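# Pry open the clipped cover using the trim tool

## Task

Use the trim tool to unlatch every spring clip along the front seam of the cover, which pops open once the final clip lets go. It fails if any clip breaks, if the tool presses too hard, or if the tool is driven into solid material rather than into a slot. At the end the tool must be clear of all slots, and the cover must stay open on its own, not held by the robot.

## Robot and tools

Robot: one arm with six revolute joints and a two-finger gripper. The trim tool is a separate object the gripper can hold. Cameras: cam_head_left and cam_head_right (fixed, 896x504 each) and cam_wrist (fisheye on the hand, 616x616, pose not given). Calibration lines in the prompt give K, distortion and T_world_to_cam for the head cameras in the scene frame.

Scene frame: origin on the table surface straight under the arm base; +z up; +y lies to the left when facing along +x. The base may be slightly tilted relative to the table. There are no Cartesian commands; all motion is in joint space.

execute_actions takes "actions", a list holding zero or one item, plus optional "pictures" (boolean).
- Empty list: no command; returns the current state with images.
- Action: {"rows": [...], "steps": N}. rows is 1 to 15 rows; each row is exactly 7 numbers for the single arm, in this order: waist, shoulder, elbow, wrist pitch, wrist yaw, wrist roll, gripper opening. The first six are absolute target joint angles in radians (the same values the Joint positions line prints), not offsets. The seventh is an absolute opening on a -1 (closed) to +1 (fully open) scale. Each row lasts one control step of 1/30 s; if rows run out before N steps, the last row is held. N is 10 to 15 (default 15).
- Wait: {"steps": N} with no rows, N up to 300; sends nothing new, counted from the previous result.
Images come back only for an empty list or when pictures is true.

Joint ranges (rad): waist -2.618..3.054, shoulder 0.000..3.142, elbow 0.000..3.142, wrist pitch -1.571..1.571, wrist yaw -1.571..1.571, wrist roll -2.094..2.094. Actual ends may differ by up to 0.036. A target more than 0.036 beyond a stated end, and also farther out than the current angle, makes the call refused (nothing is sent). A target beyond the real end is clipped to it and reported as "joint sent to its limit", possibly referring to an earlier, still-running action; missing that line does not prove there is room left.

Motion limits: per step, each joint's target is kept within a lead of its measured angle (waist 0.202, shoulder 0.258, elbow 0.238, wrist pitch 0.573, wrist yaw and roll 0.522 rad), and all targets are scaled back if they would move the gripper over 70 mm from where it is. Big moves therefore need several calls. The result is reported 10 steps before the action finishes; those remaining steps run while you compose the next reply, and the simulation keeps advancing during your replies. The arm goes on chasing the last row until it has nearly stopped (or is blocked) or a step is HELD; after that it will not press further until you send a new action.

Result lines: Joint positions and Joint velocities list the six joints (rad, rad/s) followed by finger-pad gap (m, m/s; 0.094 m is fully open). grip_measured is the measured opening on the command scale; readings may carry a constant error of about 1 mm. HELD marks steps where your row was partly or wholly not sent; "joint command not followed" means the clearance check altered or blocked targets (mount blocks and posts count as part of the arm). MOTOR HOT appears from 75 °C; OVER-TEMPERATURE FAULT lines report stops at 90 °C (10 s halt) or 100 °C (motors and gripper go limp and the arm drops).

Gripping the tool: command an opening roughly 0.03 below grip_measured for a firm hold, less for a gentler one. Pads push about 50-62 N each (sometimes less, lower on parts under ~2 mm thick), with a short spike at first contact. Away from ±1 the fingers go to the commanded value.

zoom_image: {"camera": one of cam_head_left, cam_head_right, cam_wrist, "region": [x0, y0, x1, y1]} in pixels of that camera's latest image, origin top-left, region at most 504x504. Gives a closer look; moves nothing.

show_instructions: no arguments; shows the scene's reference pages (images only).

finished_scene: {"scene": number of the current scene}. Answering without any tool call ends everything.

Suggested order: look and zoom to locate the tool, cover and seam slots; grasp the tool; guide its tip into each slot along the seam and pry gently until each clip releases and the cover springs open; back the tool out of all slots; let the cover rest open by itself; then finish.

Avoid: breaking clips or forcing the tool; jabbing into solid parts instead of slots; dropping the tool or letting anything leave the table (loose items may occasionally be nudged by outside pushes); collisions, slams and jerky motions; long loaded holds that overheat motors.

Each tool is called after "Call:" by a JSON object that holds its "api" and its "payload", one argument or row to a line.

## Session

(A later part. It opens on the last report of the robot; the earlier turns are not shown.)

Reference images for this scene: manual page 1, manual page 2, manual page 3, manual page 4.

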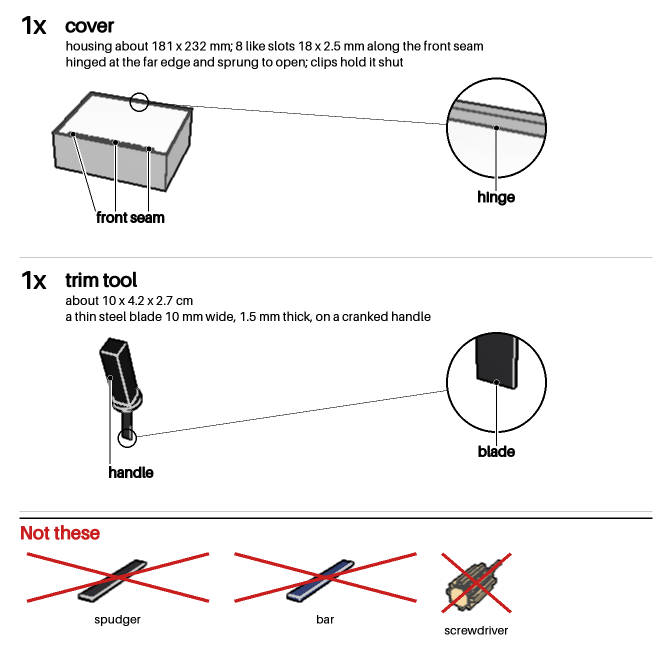

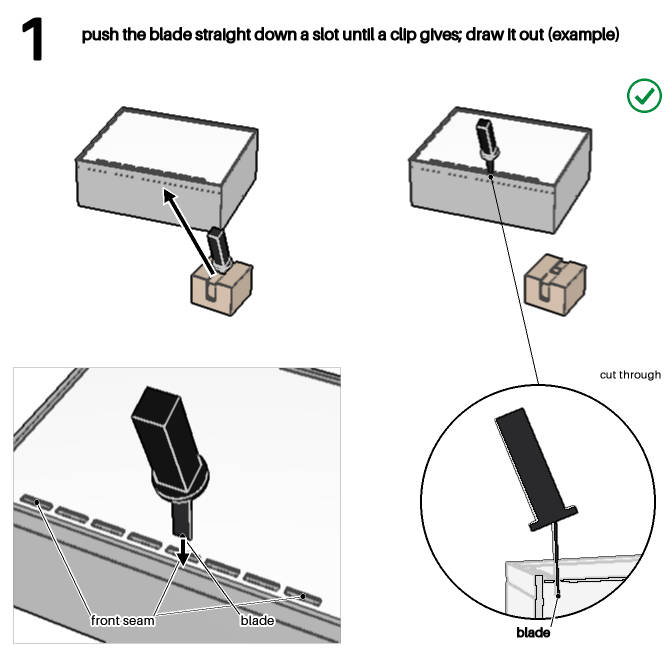

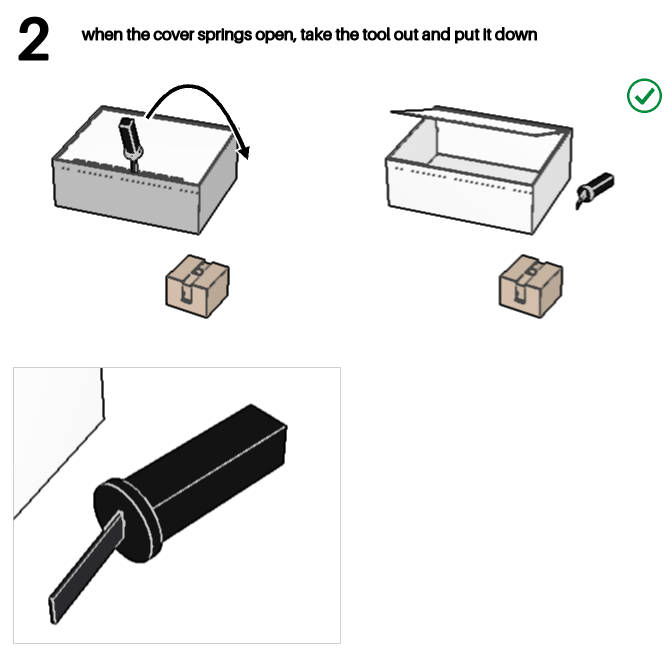

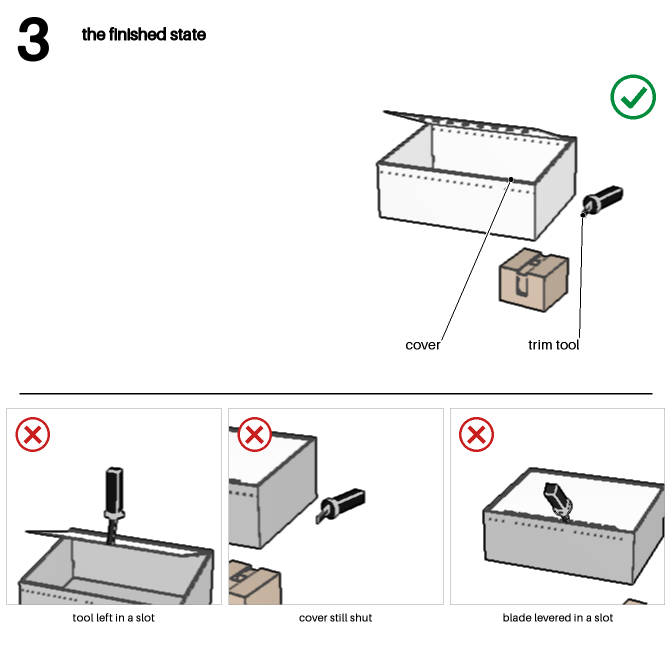

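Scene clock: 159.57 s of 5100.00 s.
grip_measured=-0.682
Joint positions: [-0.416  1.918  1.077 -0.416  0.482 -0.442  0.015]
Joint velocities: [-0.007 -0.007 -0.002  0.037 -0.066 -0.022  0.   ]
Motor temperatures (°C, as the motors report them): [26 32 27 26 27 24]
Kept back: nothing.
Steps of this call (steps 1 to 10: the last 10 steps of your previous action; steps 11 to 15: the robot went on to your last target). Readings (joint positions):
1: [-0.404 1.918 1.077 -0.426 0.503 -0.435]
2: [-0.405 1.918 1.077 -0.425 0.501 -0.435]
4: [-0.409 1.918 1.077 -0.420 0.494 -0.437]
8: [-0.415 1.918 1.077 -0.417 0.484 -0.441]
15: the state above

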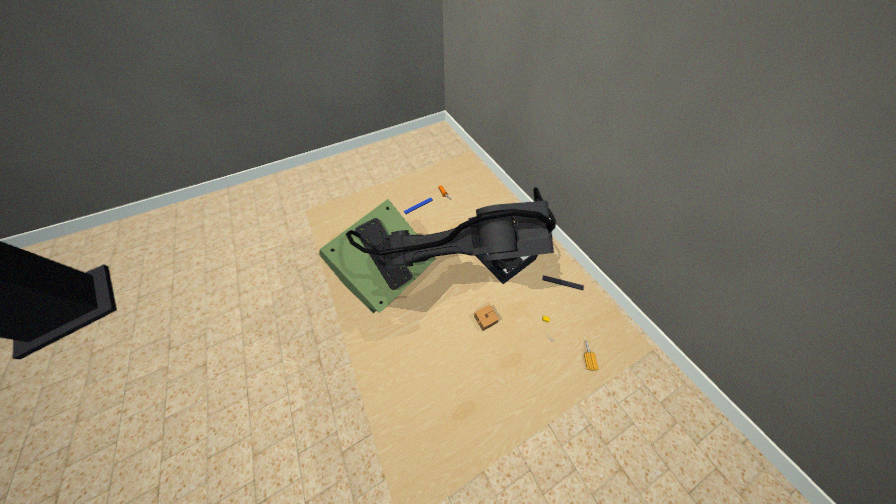

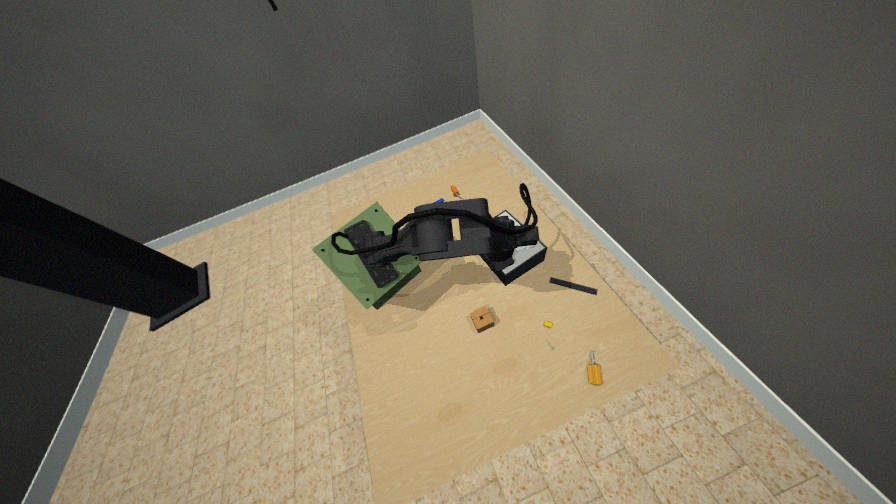

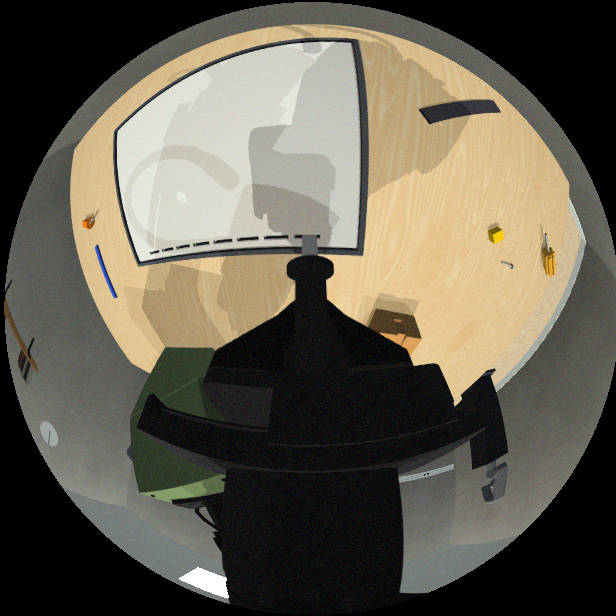

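Call:
{"api": "execute_actions", "payload": {
  "actions": [
    {"rows":[[-0.406,1.915,1.08,-0.425,0.490,-0.436,-0.715],[-0.400,1.915,1.08,-0.430,0.493,-0.433,-0.715],[-0.396,1.915,1.08,-0.434,0.496,-0.431,-0.715],[-0.393,1.915,1.08,-0.435,0.500,-0.429,-0.715],[-0.390,1.915,1.08,-0.437,0.505,-0.426,-0.715],[-0.387,1.915,1.08,-0.438,0.509,-0.424,-0.715],[-0.384,1.915,1.08,-0.439,0.514,-0.421,-0.715],[-0.381,1.915,1.08,-0.441,0.518,-0.419,-0.715],[-0.378,1.915,1.08,-0.442,0.523,-0.417,-0.715],[-0.375,1.915,1.08,-0.443,0.527,-0.414,-0.715],[-0.372,1.915,1.08,-0.445,0.532,-0.412,-0.715],[-0.369,1.915,1.08,-0.446,0.536,-0.409,-0.715],[-0.366,1.915,1.08,-0.447,0.541,-0.407,-0.715],[-0.363,1.915,1.08,-0.449,0.545,-0.404,-0.715],[-0.360,1.915,1.08,-0.450,0.550,-0.402,-0.715]],"steps":15}
  ]
}}

Call:
{"api": "execute_actions", "payload": {
  "actions": [
    {"rows":[[-0.357,1.915,1.08,-0.451,0.554,-0.400,-0.715],[-0.354,1.915,1.08,-0.453,0.559,-0.397,-0.715],[-0.351,1.915,1.08,-0.454,0.563,-0.395,-0.715],[-0.348,1.915,1.08,-0.455,0.568,-0.392,-0.715],[-0.345,1.915,1.08,-0.457,0.572,-0.390,-0.715],[-0.342,1.915,1.08,-0.458,0.577,-0.387,-0.715],[-0.339,1.915,1.08,-0.459,0.581,-0.385,-0.715],[-0.336,1.915,1.08,-0.461,0.586,-0.382,-0.715],[-0.333,1.915,1.08,-0.462,0.590,-0.380,-0.715],[-0.330,1.915,1.08,-0.463,0.595,-0.377,-0.715],[-0.327,1.915,1.08,-0.464,0.599,-0.375,-0.715],[-0.324,1.915,1.08,-0.465,0.604,-0.372,-0.715],[-0.321,1.915,1.08,-0.466,0.608,-0.370,-0.715],[-0.318,1.915,1.08,-0.467,0.613,-0.367,-0.715],[-0.315,1.915,1.08,-0.468,0.617,-0.365,-0.715]],"steps":15}
  ]
}}

Call:
{"api": "execute_actions", "payload": {
  "actions": [
    {"steps":20}
  ],
  "pictures": true
}}

Call:
{"api": "zoom_image", "payload": {
  "camera": "cam_wrist",
  "region": [100, 150, 400, 300]
}}

Scene clock: 161.60 s of 5100.00 s.
grip_measured=-0.682
Joint positions: [-0.41   1.918  1.077 -0.416  0.488 -0.442  0.015]
Joint velocities: [ 0.012  0.017 -0.007 -0.037  0.139  0.051 -0.   ]
Motor temperatures (°C, as the motors report them): [26 32 27 26 27 24]
Steps of this call (steps 1 to 15: the robot went on to your last target; steps 16 to 56: nothing new was sent; steps 57 to 61: the first 5 steps of this action). Readings (joint positions):
57: [-0.415 1.918 1.077 -0.416 0.482 -0.442]
58: [-0.414 1.918 1.077 -0.416 0.482 -0.442]
60: [-0.411 1.918 1.077 -0.416 0.486 -0.442]
61: the state above

Scene clock: 162.10 s of 5100.00 s.
grip_measured=-0.682
Joint positions: [-0.37   1.918  1.077 -0.435  0.549 -0.41   0.015]
Joint velocities: [ 0.09  -0.007 -0.007  0.007  0.154  0.037  0.   ]
Motor temperatures (°C, as the motors report them): [26 32 27 26 27 24]
Steps of this call (steps 1 to 10: the last 10 steps of your previous action; steps 11 to 15: the first 5 steps of this action). Readings (joint positions):
11: [-0.387 1.918 1.077 -0.425 0.526 -0.423]
12: [-0.383 1.918 1.077 -0.429 0.533 -0.419]
14: [-0.374 1.918 1.077 -0.433 0.545 -0.413]
15: the state above

Scene clock: 162.77 s of 5100.00 s.
grip_measured=-0.682
Joint positions: [-0.333  1.918  1.077 -0.45   0.606 -0.375  0.015]
Joint velocities: [ 0.007  0.007 -0.007  0.022  0.007  0.022 -0.   ]
Motor temperatures (°C, as the motors report them): [26 32 27 26 27 24]
Kept back: nothing.
Steps of this call (steps 1 to 10: the last 10 steps of your previous action; steps 11 to 20: the robot went on to your last target). Readings (joint positions):
1: [-0.367 1.918 1.077 -0.437 0.553 -0.407]
2: [-0.363 1.918 1.077 -0.438 0.557 -0.404]
4: [-0.358 1.918 1.077 -0.442 0.565 -0.400]
8: [-0.347 1.918 1.077 -0.446 0.582 -0.389]
20: the state above

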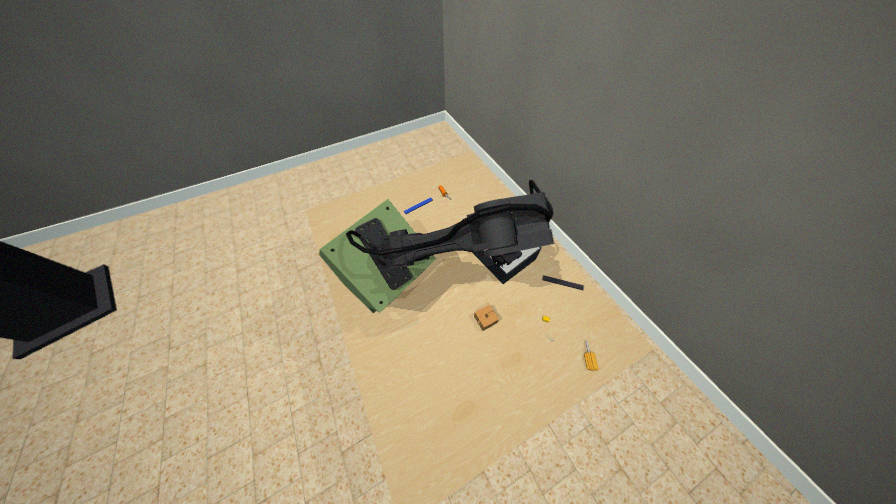

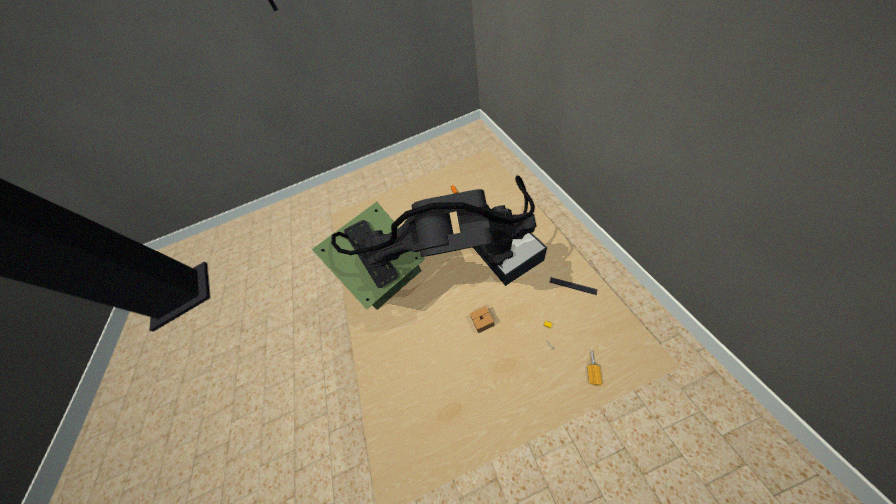

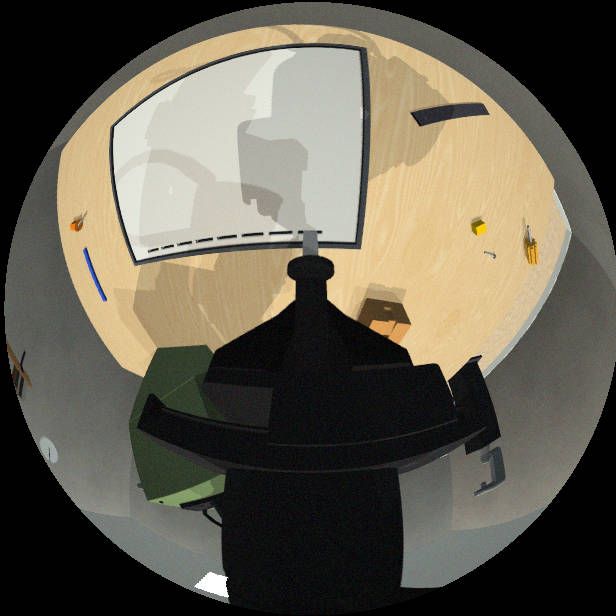

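Region (100, 150, 400, 300) of cam_wrist's 616x616 image, scaled by 1.680, with more detail than that image has.

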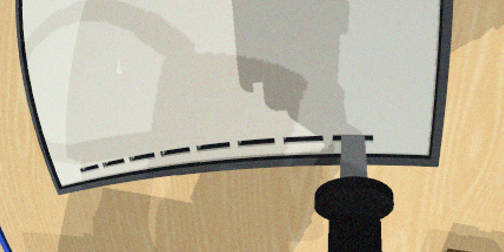

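Call:
{"api": "execute_actions", "payload": {
  "actions": [
    {"rows":[[-0.309,1.918,1.077,-0.460,0.621,-0.360,-0.715],[-0.302,1.918,1.077,-0.460,0.624,-0.352,-0.715],[-0.296,1.918,1.077,-0.458,0.627,-0.345,-0.715],[-0.290,1.918,1.077,-0.456,0.630,-0.337,-0.715],[-0.283,1.923,1.075,-0.454,0.633,-0.330,-0.715],[-0.277,1.928,1.073,-0.452,0.636,-0.322,-0.715],[-0.270,1.934,1.071,-0.450,0.639,-0.315,-0.715],[-0.264,1.939,1.069,-0.448,0.642,-0.307,-0.715],[-0.258,1.944,1.067,-0.446,0.645,-0.300,-0.715],[-0.251,1.950,1.065,-0.444,0.648,-0.292,-0.715],[-0.245,1.955,1.063,-0.442,0.651,-0.285,-0.715],[-0.239,1.960,1.061,-0.440,0.654,-0.277,-0.715],[-0.232,1.966,1.059,-0.438,0.657,-0.270,-0.715],[-0.226,1.971,1.057,-0.436,0.660,-0.262,-0.715],[-0.220,1.976,1.055,-0.434,0.663,-0.255,-0.715]],"steps":15}
  ]
}}

Call:
{"api": "execute_actions", "payload": {
  "actions": [
    {"rows":[[-0.213,1.982,1.053,-0.432,0.666,-0.247,-0.715],[-0.207,1.987,1.051,-0.430,0.670,-0.240,-0.715],[-0.200,1.992,1.049,-0.428,0.673,-0.232,-0.715],[-0.194,1.998,1.047,-0.426,0.676,-0.225,-0.715],[-0.188,2.003,1.045,-0.424,0.679,-0.217,-0.715],[-0.181,2.008,1.043,-0.422,0.682,-0.210,-0.715],[-0.175,2.014,1.041,-0.420,0.685,-0.202,-0.715],[-0.169,2.019,1.039,-0.418,0.688,-0.195,-0.715],[-0.162,2.024,1.037,-0.416,0.691,-0.187,-0.715],[-0.156,2.030,1.035,-0.414,0.694,-0.180,-0.715],[-0.150,2.035,1.033,-0.412,0.697,-0.172,-0.715],[-0.144,2.040,1.031,-0.411,0.700,-0.165,-0.715],[-0.139,2.045,1.029,-0.410,0.703,-0.158,-0.715],[-0.137,2.048,1.027,-0.410,0.706,-0.152,-0.715],[-0.137,2.050,1.025,-0.410,0.708,-0.150,-0.715]],"steps":15}
  ]
}}

Call:
{"api": "execute_actions", "payload": {
  "actions": [
    {"steps":25}
  ],
  "pictures": true
}}

Call:
{"api": "zoom_image", "payload": {
  "camera": "cam_wrist",
  "region": [241, 184, 381, 274]
}}

Scene clock: 164.43 s of 5100.00 s.
grip_measured=-0.682
Joint positions: [-0.319  1.918  1.077 -0.45   0.617 -0.359  0.015]
Joint velocities: [ 0.178 -0.007  0.002  0.037  0.11   0.139  0.001]
Motor temperatures (°C, as the motors report them): [26 32 27 26 27 24]
Steps of this call (steps 1 to 15: the robot went on to your last target; steps 16 to 45: nothing new was sent; steps 46 to 50: the first 5 steps of this action). Readings (joint positions):
46: [-0.333 1.918 1.077 -0.450 0.608 -0.373]
47: [-0.332 1.918 1.077 -0.450 0.610 -0.371]
49: [-0.325 1.918 1.077 -0.450 0.614 -0.364]
50: the state above

Scene clock: 164.93 s of 5100.00 s.
grip_measured=-0.681
Joint positions: [-0.219  1.98   1.077 -0.447  0.656 -0.257  0.015]
Joint velocities: [ 0.188  0.144 -0.002  0.051  0.095  0.183 -0.001]
Motor temperatures (°C, as the motors report them): [26 32 27 26 27 24]
Steps of this call (steps 1 to 10: the last 10 steps of your previous action; steps 11 to 15: the first 5 steps of this action). Readings (joint positions):
11: [-0.244 1.957 1.077 -0.450 0.645 -0.286]
12: [-0.237 1.963 1.077 -0.450 0.647 -0.279]
14: [-0.225 1.974 1.077 -0.448 0.653 -0.264]
15: the state above

Scene clock: 165.77 s of 5100.00 s.
grip_measured=-0.681
Joint positions: [-0.153  2.038  1.045 -0.427  0.697 -0.16   0.015]
Joint velocities: [-0.017  0.007 -0.012  0.007  0.007  0.037 -0.   ]
Motor temperatures (°C, as the motors report them): [26 32 27 26 27 24]
Kept back: nothing.
Steps of this call (steps 1 to 10: the last 10 steps of your previous action; steps 11 to 25: the robot went on to your last target). Readings (joint positions):
1: [-0.212 1.984 1.077 -0.446 0.659 -0.250]
2: [-0.206 1.989 1.075 -0.443 0.663 -0.242]
4: [-0.193 1.997 1.069 -0.437 0.669 -0.227]
8: [-0.168 2.020 1.056 -0.432 0.680 -0.198]
25: the state above

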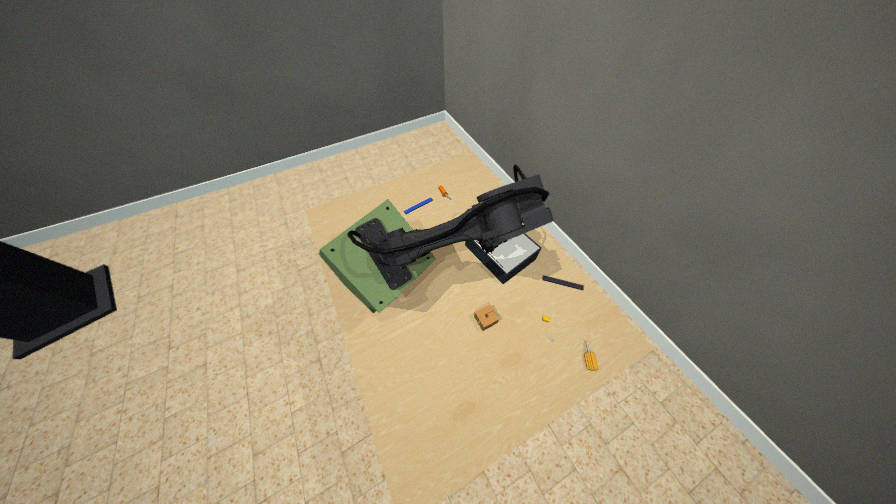

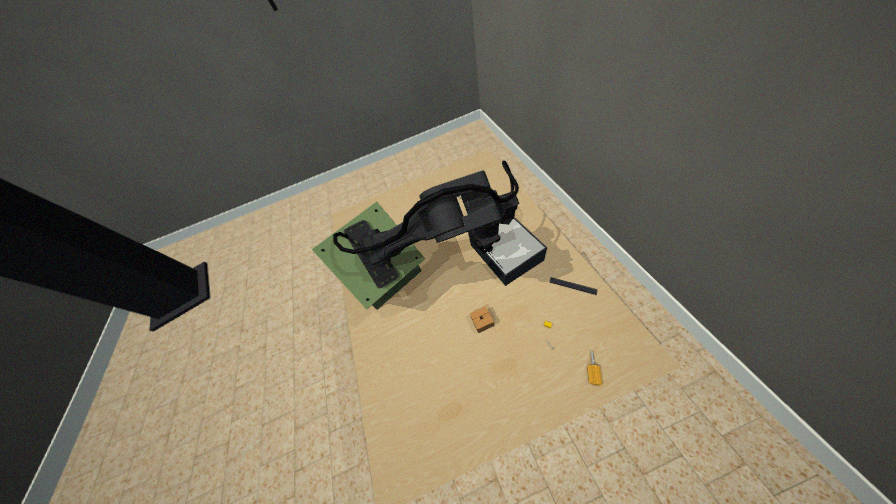

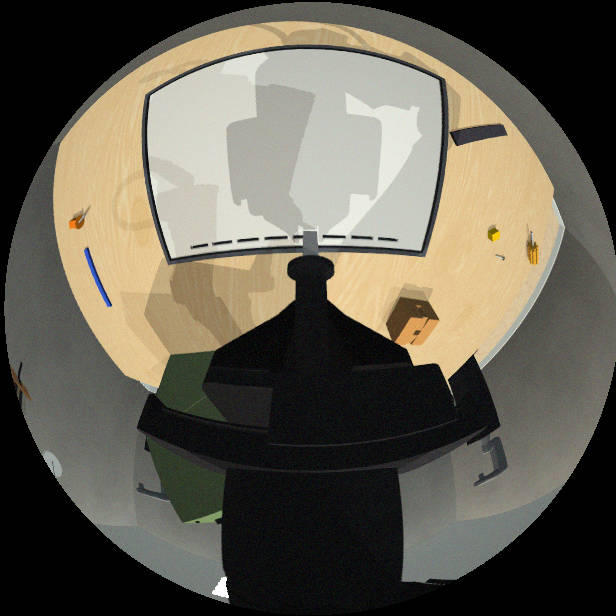

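Region (241, 184, 381, 274) of cam_wrist's 616x616 image, scaled by 3.600, with more detail than that image has; it fills the top 324 rows of this view, and the rest is white.

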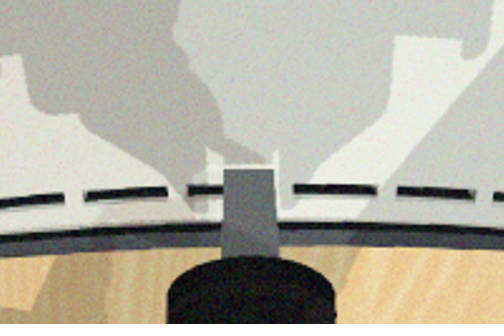

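Call:
{"api": "execute_actions", "payload": {
  "actions": [
    {"rows":[[-0.140,2.045,1.020,-0.435,0.705,-0.152,-0.715],[-0.140,2.045,1.015,-0.442,0.705,-0.152,-0.715],[-0.140,2.045,1.010,-0.448,0.705,-0.152,-0.715]],"steps":10}
  ]
}}

Call:
{"api": "execute_actions", "payload": {
  "actions": [
    {"steps":25}
  ],
  "pictures": true
}}

Call:
{"api": "zoom_image", "payload": {
  "camera": "cam_wrist",
  "region": [241, 184, 381, 274]
}}

Scene clock: 166.87 s of 5100.00 s.
grip_measured=-0.681
Joint positions: [-0.153  2.038  1.045 -0.427  0.697 -0.159  0.015]
Joint velocities: [-0.012 -0.002  0.007  0.007 -0.007 -0.022 -0.   ]
Motor temperatures (°C, as the motors report them): [26 32 26 26 27 24]
Kept back: the last 10 steps of this action.
Steps of this call (steps 1 to 15: the robot went on to your last target; steps 16 to 33: nothing new was sent). Readings (joint positions):
1: [-0.153 2.038 1.045 -0.427 0.697 -0.160]
2: [-0.153 2.038 1.045 -0.427 0.697 -0.160]
4: [-0.153 2.038 1.045 -0.427 0.697 -0.160]
8: [-0.153 2.038 1.045 -0.427 0.697 -0.160]
33: the state above

Scene clock: 167.70 s of 5100.00 s.
grip_measured=-0.681
Joint positions: [-0.153  2.038  1.045 -0.431  0.697 -0.159  0.015]
Joint velocities: [-0.002 -0.017 -0.002 -0.007 -0.081 -0.037 -0.   ]
Motor temperatures (°C, as the motors report them): [26 32 26 26 27 24]
Kept back: nothing.
Steps of this call (steps 1 to 10: the last 10 steps of your previous action; steps 11 to 15: the robot went on to your last target; steps 16 to 25: nothing new was sent). Readings (joint positions):
1: [-0.153 2.038 1.045 -0.427 0.697 -0.159]
2: [-0.153 2.038 1.045 -0.427 0.697 -0.159]
4: [-0.153 2.038 1.045 -0.428 0.697 -0.159]
8: [-0.153 2.038 1.045 -0.430 0.697 -0.159]
25: the state above
The arm was judged still, so your last target was given up. Only a new action makes it travel on or press farther. Fingers that are still opening or closing keep moving.

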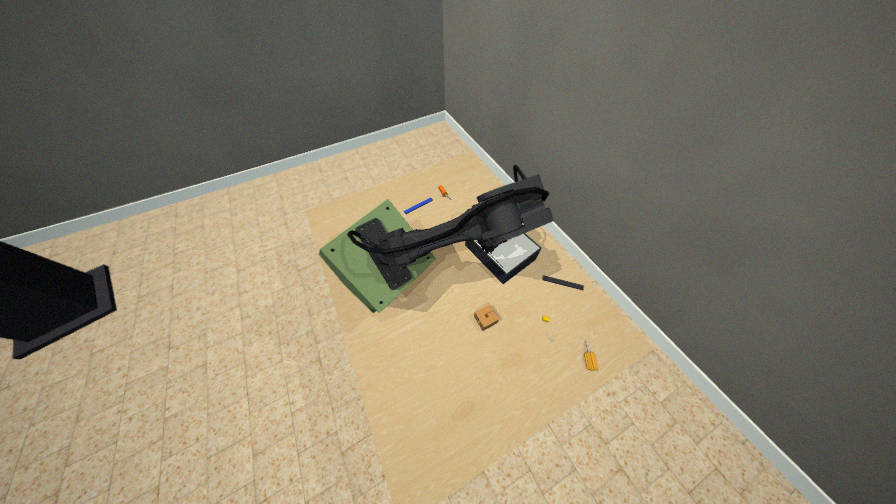

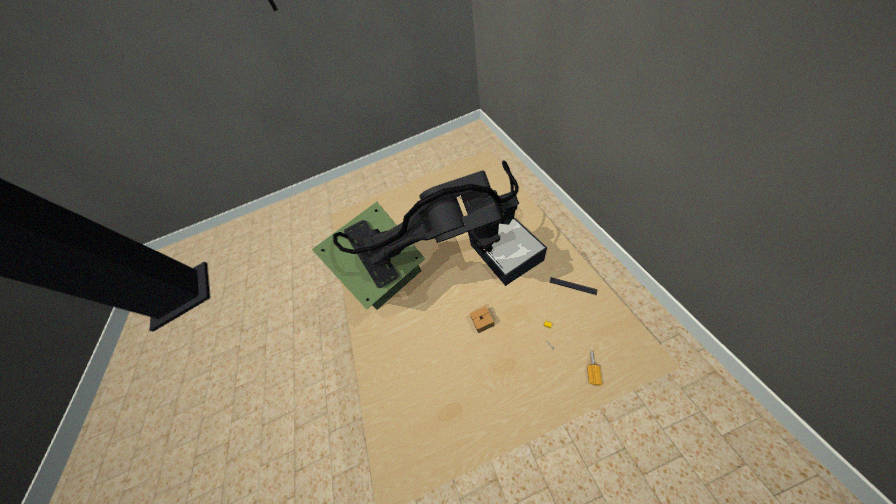

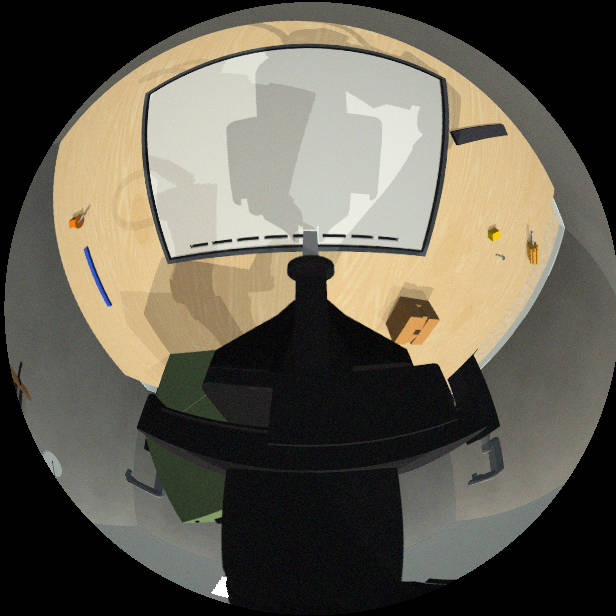

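Region (241, 184, 381, 274) of cam_wrist's 616x616 image, scaled by 3.600, with more detail than that image has; it fills the top 324 rows of this view, and the rest is white.

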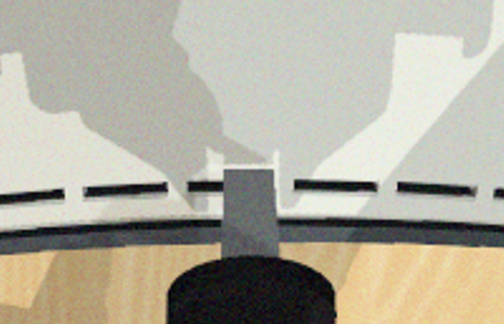

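Call:
{"api": "execute_actions", "payload": {
  "actions": [
    {"rows":[[-0.145,2.042,0.985,-0.440,0.700,-0.155,-0.715],[-0.145,2.042,0.985,-0.440,0.700,-0.155,-0.715],[-0.145,2.042,0.985,-0.440,0.700,-0.155,-0.715],[-0.145,2.042,0.985,-0.440,0.700,-0.155,-0.715],[-0.145,2.042,1.010,-0.440,0.700,-0.155,-0.715]],"steps":10}
  ]
}}

Call:
{"api": "execute_actions", "payload": {
  "actions": [
    {"steps":25}
  ],
  "pictures": true
}}

Call:
{"api": "zoom_image", "payload": {
  "camera": "cam_wrist",
  "region": [241, 184, 381, 274]
}}

Scene clock: 168.63 s of 5100.00 s.
grip_measured=-0.681
Joint positions: [-0.153  2.038  1.045 -0.431  0.697 -0.159  0.015]
Joint velocities: [ 0.007  0.017 -0.002 -0.066 -0.007 -0.022  0.   ]
Motor temperatures (°C, as the motors report them): [26 32 26 26 27 24]
Kept back: the last 10 steps of this action.
Steps of this call (steps 1 to 28: nothing new was sent). Readings (joint positions):
1: [-0.153 2.038 1.045 -0.431 0.697 -0.159]
2: [-0.153 2.038 1.045 -0.431 0.697 -0.159]
4: [-0.153 2.038 1.045 -0.431 0.697 -0.159]
8: [-0.153 2.038 1.045 -0.431 0.697 -0.159]
28: the state above

Scene clock: 169.47 s of 5100.00 s.
grip_measured=-0.681
Joint positions: [-0.153  2.038  1.013 -0.427  0.697 -0.159  0.015]
Joint velocities: [ 0.012  0.007 -0.012 -0.007  0.022  0.022 -0.001]
Motor temperatures (°C, as the motors report them): [26 32 26 26 27 24]
Kept back: nothing.
Steps of this call (steps 1 to 10: the last 10 steps of your previous action; steps 11 to 25: the robot went on to your last target). Readings (joint positions):
1: [-0.153 2.038 1.040 -0.429 0.697 -0.159]
2: [-0.153 2.038 1.034 -0.429 0.697 -0.159]
4: [-0.153 2.038 1.015 -0.429 0.697 -0.159]
8: [-0.153 2.038 1.013 -0.427 0.697 -0.159]
25: the state above

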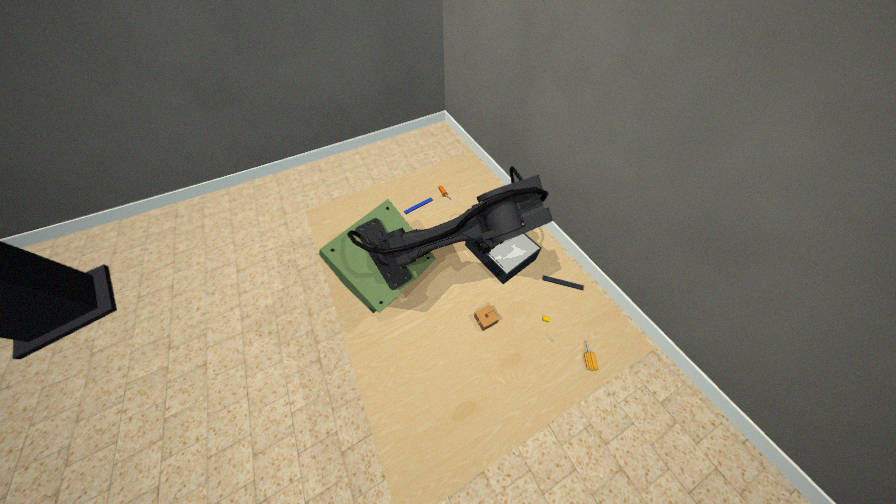

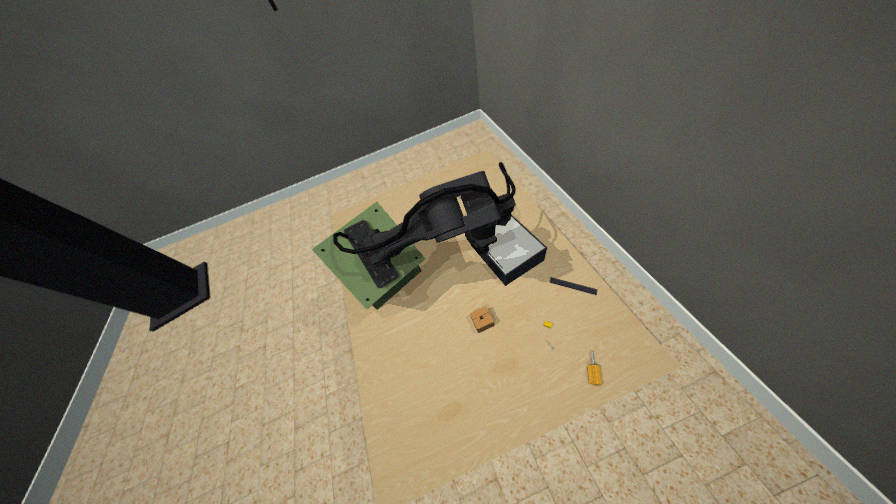

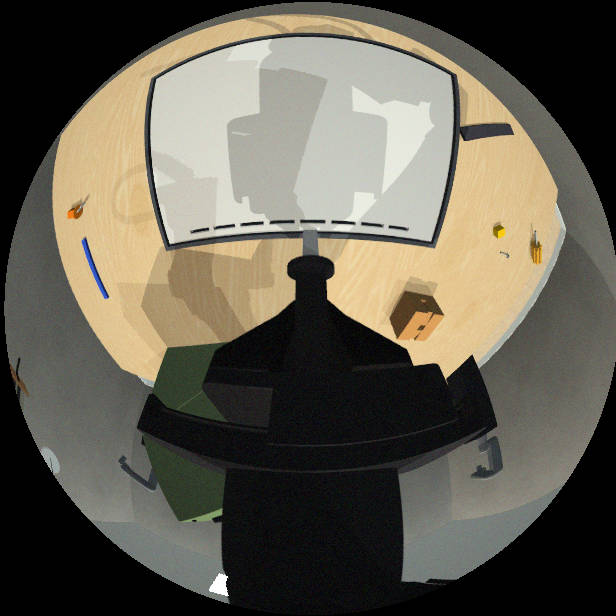

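Region (241, 184, 381, 274) of cam_wrist's 616x616 image, scaled by 3.600, with more detail than that image has; it fills the top 324 rows of this view, and the rest is white.

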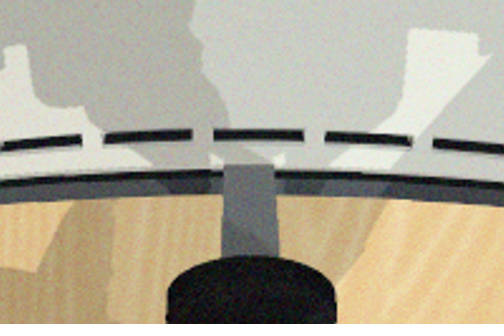

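Call:
{"api": "execute_actions", "payload": {
  "actions": [
    {"rows":[[-0.138,2.020,1.015,-0.427,0.700,-0.155,-0.715],[-0.134,2.014,1.015,-0.427,0.700,-0.155,-0.715],[-0.132,2.012,1.015,-0.420,0.700,-0.155,-0.715],[-0.132,2.012,1.015,-0.410,0.700,-0.155,-0.715],[-0.132,2.012,1.015,-0.404,0.700,-0.155,-0.715],[-0.132,2.012,1.015,-0.400,0.700,-0.155,-0.715],[-0.132,2.012,1.015,-0.396,0.700,-0.155,-0.715],[-0.132,2.012,1.015,-0.392,0.700,-0.155,-0.715]],"steps":12}
  ]
}}

Call:
{"api": "execute_actions", "payload": {
  "actions": [
    {"steps":25}
  ],
  "pictures": true
}}

Call:
{"api": "zoom_image", "payload": {
  "camera": "cam_wrist",
  "region": [241, 184, 381, 274]
}}

Scene clock: 170.70 s of 5100.00 s.
grip_measured=-0.681
Joint positions: [-0.153  2.038  1.013 -0.426  0.697 -0.159  0.015]
Joint velocities: [-0.007 -0.002  0.007 -0.051  0.007  0.037  0.001]
Motor temperatures (°C, as the motors report them): [26 32 26 26 27 24]
Steps of this call (steps 1 to 15: the robot went on to your last target; steps 16 to 35: nothing new was sent; steps 36 to 37: the first 2 steps of this action). Readings (joint positions):
36: [-0.153 2.038 1.013 -0.426 0.697 -0.159]
37: the state above

Scene clock: 171.53 s of 5100.00 s.
grip_measured=-0.681
Joint positions: [-0.153  2.031  1.013 -0.409  0.697 -0.159  0.015]
Joint velocities: [-0.012  0.007 -0.007 -0.051 -0.081  0.007 -0.   ]
Motor temperatures (°C, as the motors report them): [26 32 26 26 27 24]
Kept back: nothing.
Steps of this call (steps 1 to 10: the last 10 steps of your previous action; steps 11 to 25: the robot went on to your last target). Readings (joint positions):
1: [-0.153 2.037 1.013 -0.425 0.697 -0.159]
2: [-0.153 2.036 1.013 -0.425 0.697 -0.159]
4: [-0.153 2.033 1.013 -0.423 0.697 -0.159]
8: [-0.153 2.031 1.013 -0.415 0.697 -0.159]
25: the state above

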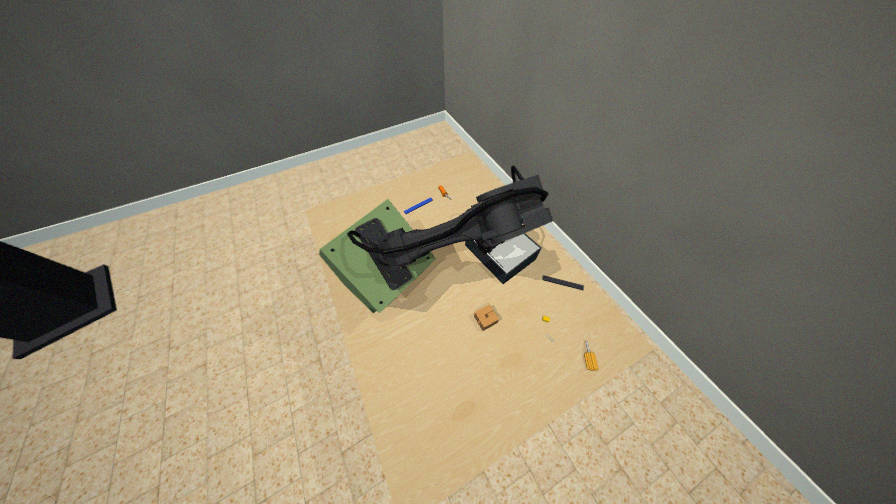

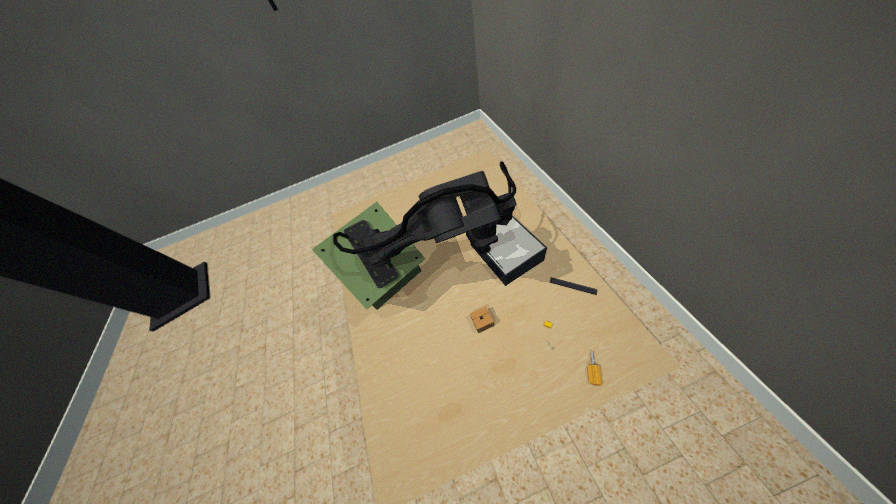

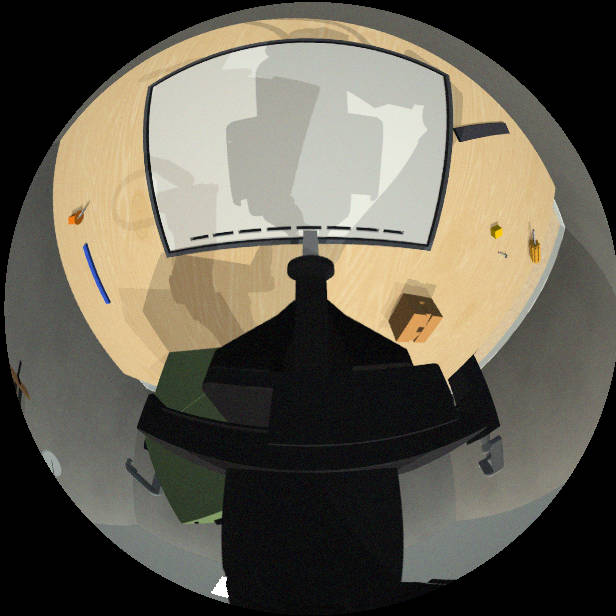

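Region (241, 184, 381, 274) of cam_wrist's 616x616 image, scaled by 3.600, with more detail than that image has; it fills the top 324 rows of this view, and the rest is white.

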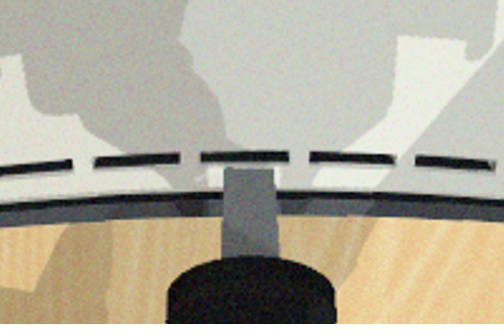

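Call:
{"api": "execute_actions", "payload": {
  "actions": [
    {"rows":[[-0.150,2.028,1.015,-0.393,0.690,-0.157,-0.715],[-0.150,2.028,1.015,-0.389,0.686,-0.157,-0.715],[-0.150,2.028,1.015,-0.386,0.682,-0.157,-0.715],[-0.150,2.028,1.015,-0.383,0.680,-0.157,-0.715]],"steps":10}
  ]
}}

Call:
{"api": "execute_actions", "payload": {
  "actions": [
    {"steps":25}
  ],
  "pictures": true
}}

Call:
{"api": "zoom_image", "payload": {
  "camera": "cam_wrist",
  "region": [241, 184, 381, 274]
}}

Scene clock: 173.20 s of 5100.00 s.
grip_measured=-0.681
Joint positions: [-0.153  2.031  1.013 -0.409  0.697 -0.159  0.015]
Joint velocities: [-0.012 -0.017  0.002  0.066  0.007  0.007  0.   ]
Motor temperatures (°C, as the motors report them): [26 32 26 26 27 24]
Kept back: the last 10 steps of this action.
Steps of this call (steps 1 to 15: the robot went on to your last target; steps 16 to 50: nothing new was sent). Readings (joint positions):
1: [-0.153 2.031 1.013 -0.409 0.697 -0.159]
2: [-0.153 2.031 1.013 -0.409 0.697 -0.159]
4: [-0.153 2.031 1.013 -0.409 0.697 -0.159]
8: [-0.153 2.031 1.013 -0.409 0.697 -0.159]
50: the state above

Scene clock: 174.03 s of 5100.00 s.
grip_measured=-0.681
Joint positions: [-0.153  2.031  1.013 -0.4    0.692 -0.159  0.015]
Joint velocities: [-0.002  0.012 -0.017 -0.037 -0.007 -0.007 -0.001]
Motor temperatures (°C, as the motors report them): [26 32 26 26 27 24]
Kept back: nothing.
Steps of this call (steps 1 to 10: the last 10 steps of your previous action; steps 11 to 15: the robot went on to your last target; steps 16 to 25: nothing new was sent). Readings (joint positions):
1: [-0.153 2.031 1.013 -0.409 0.697 -0.159]
2: [-0.153 2.031 1.013 -0.409 0.697 -0.159]
4: [-0.153 2.031 1.013 -0.407 0.696 -0.159]
8: [-0.153 2.031 1.013 -0.403 0.693 -0.159]
25: the state above
The arm was judged still, so your last target was given up. Only a new action makes it travel on or press farther. Fingers that are still opening or closing keep moving.

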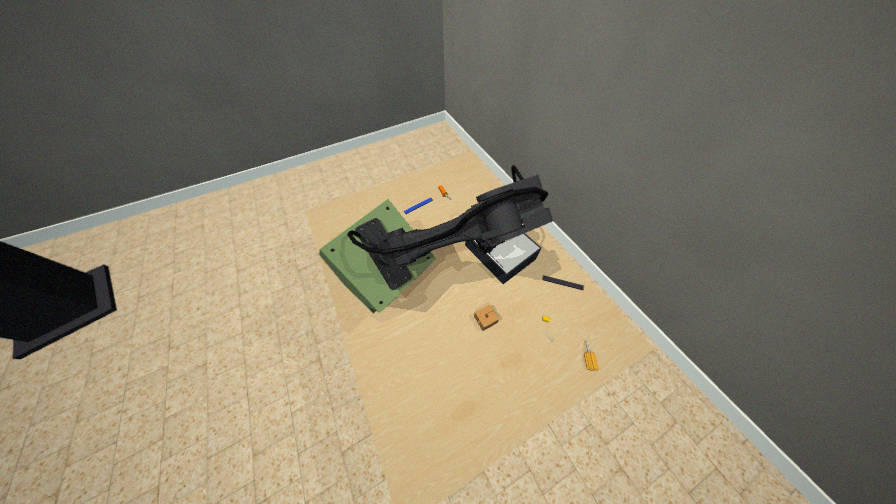

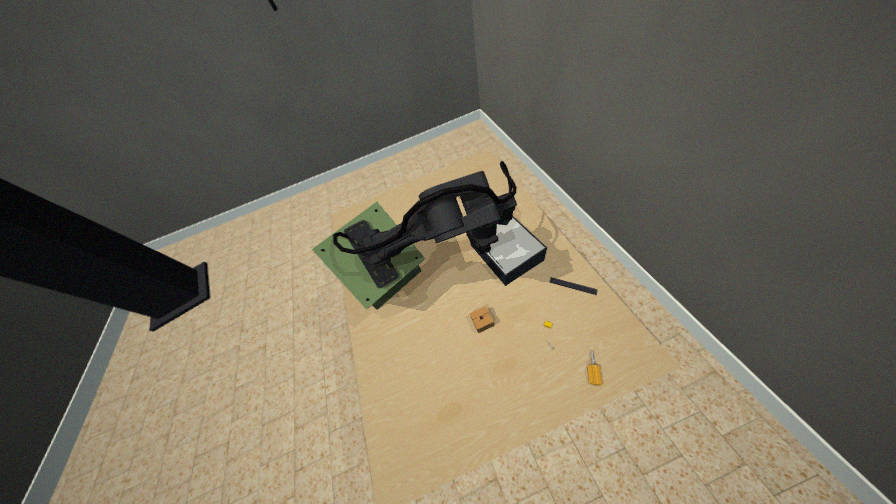

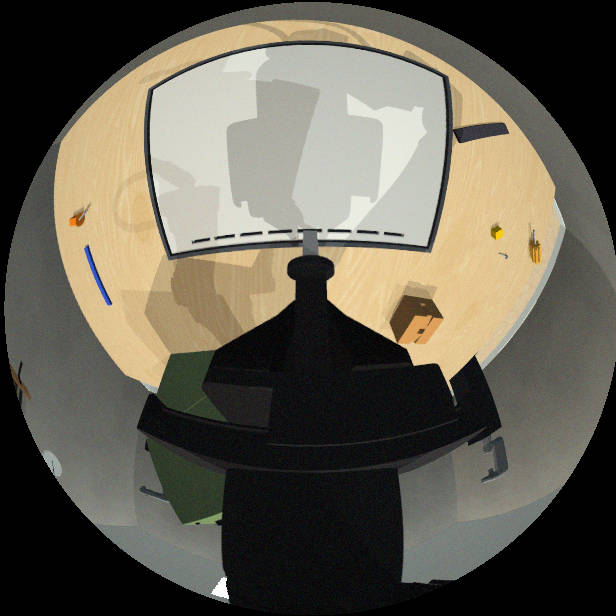

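Region (241, 184, 381, 274) of cam_wrist's 616x616 image, scaled by 3.600, with more detail than that image has; it fills the top 324 rows of this view, and the rest is white.

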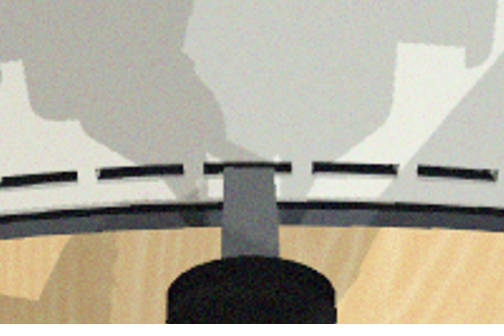

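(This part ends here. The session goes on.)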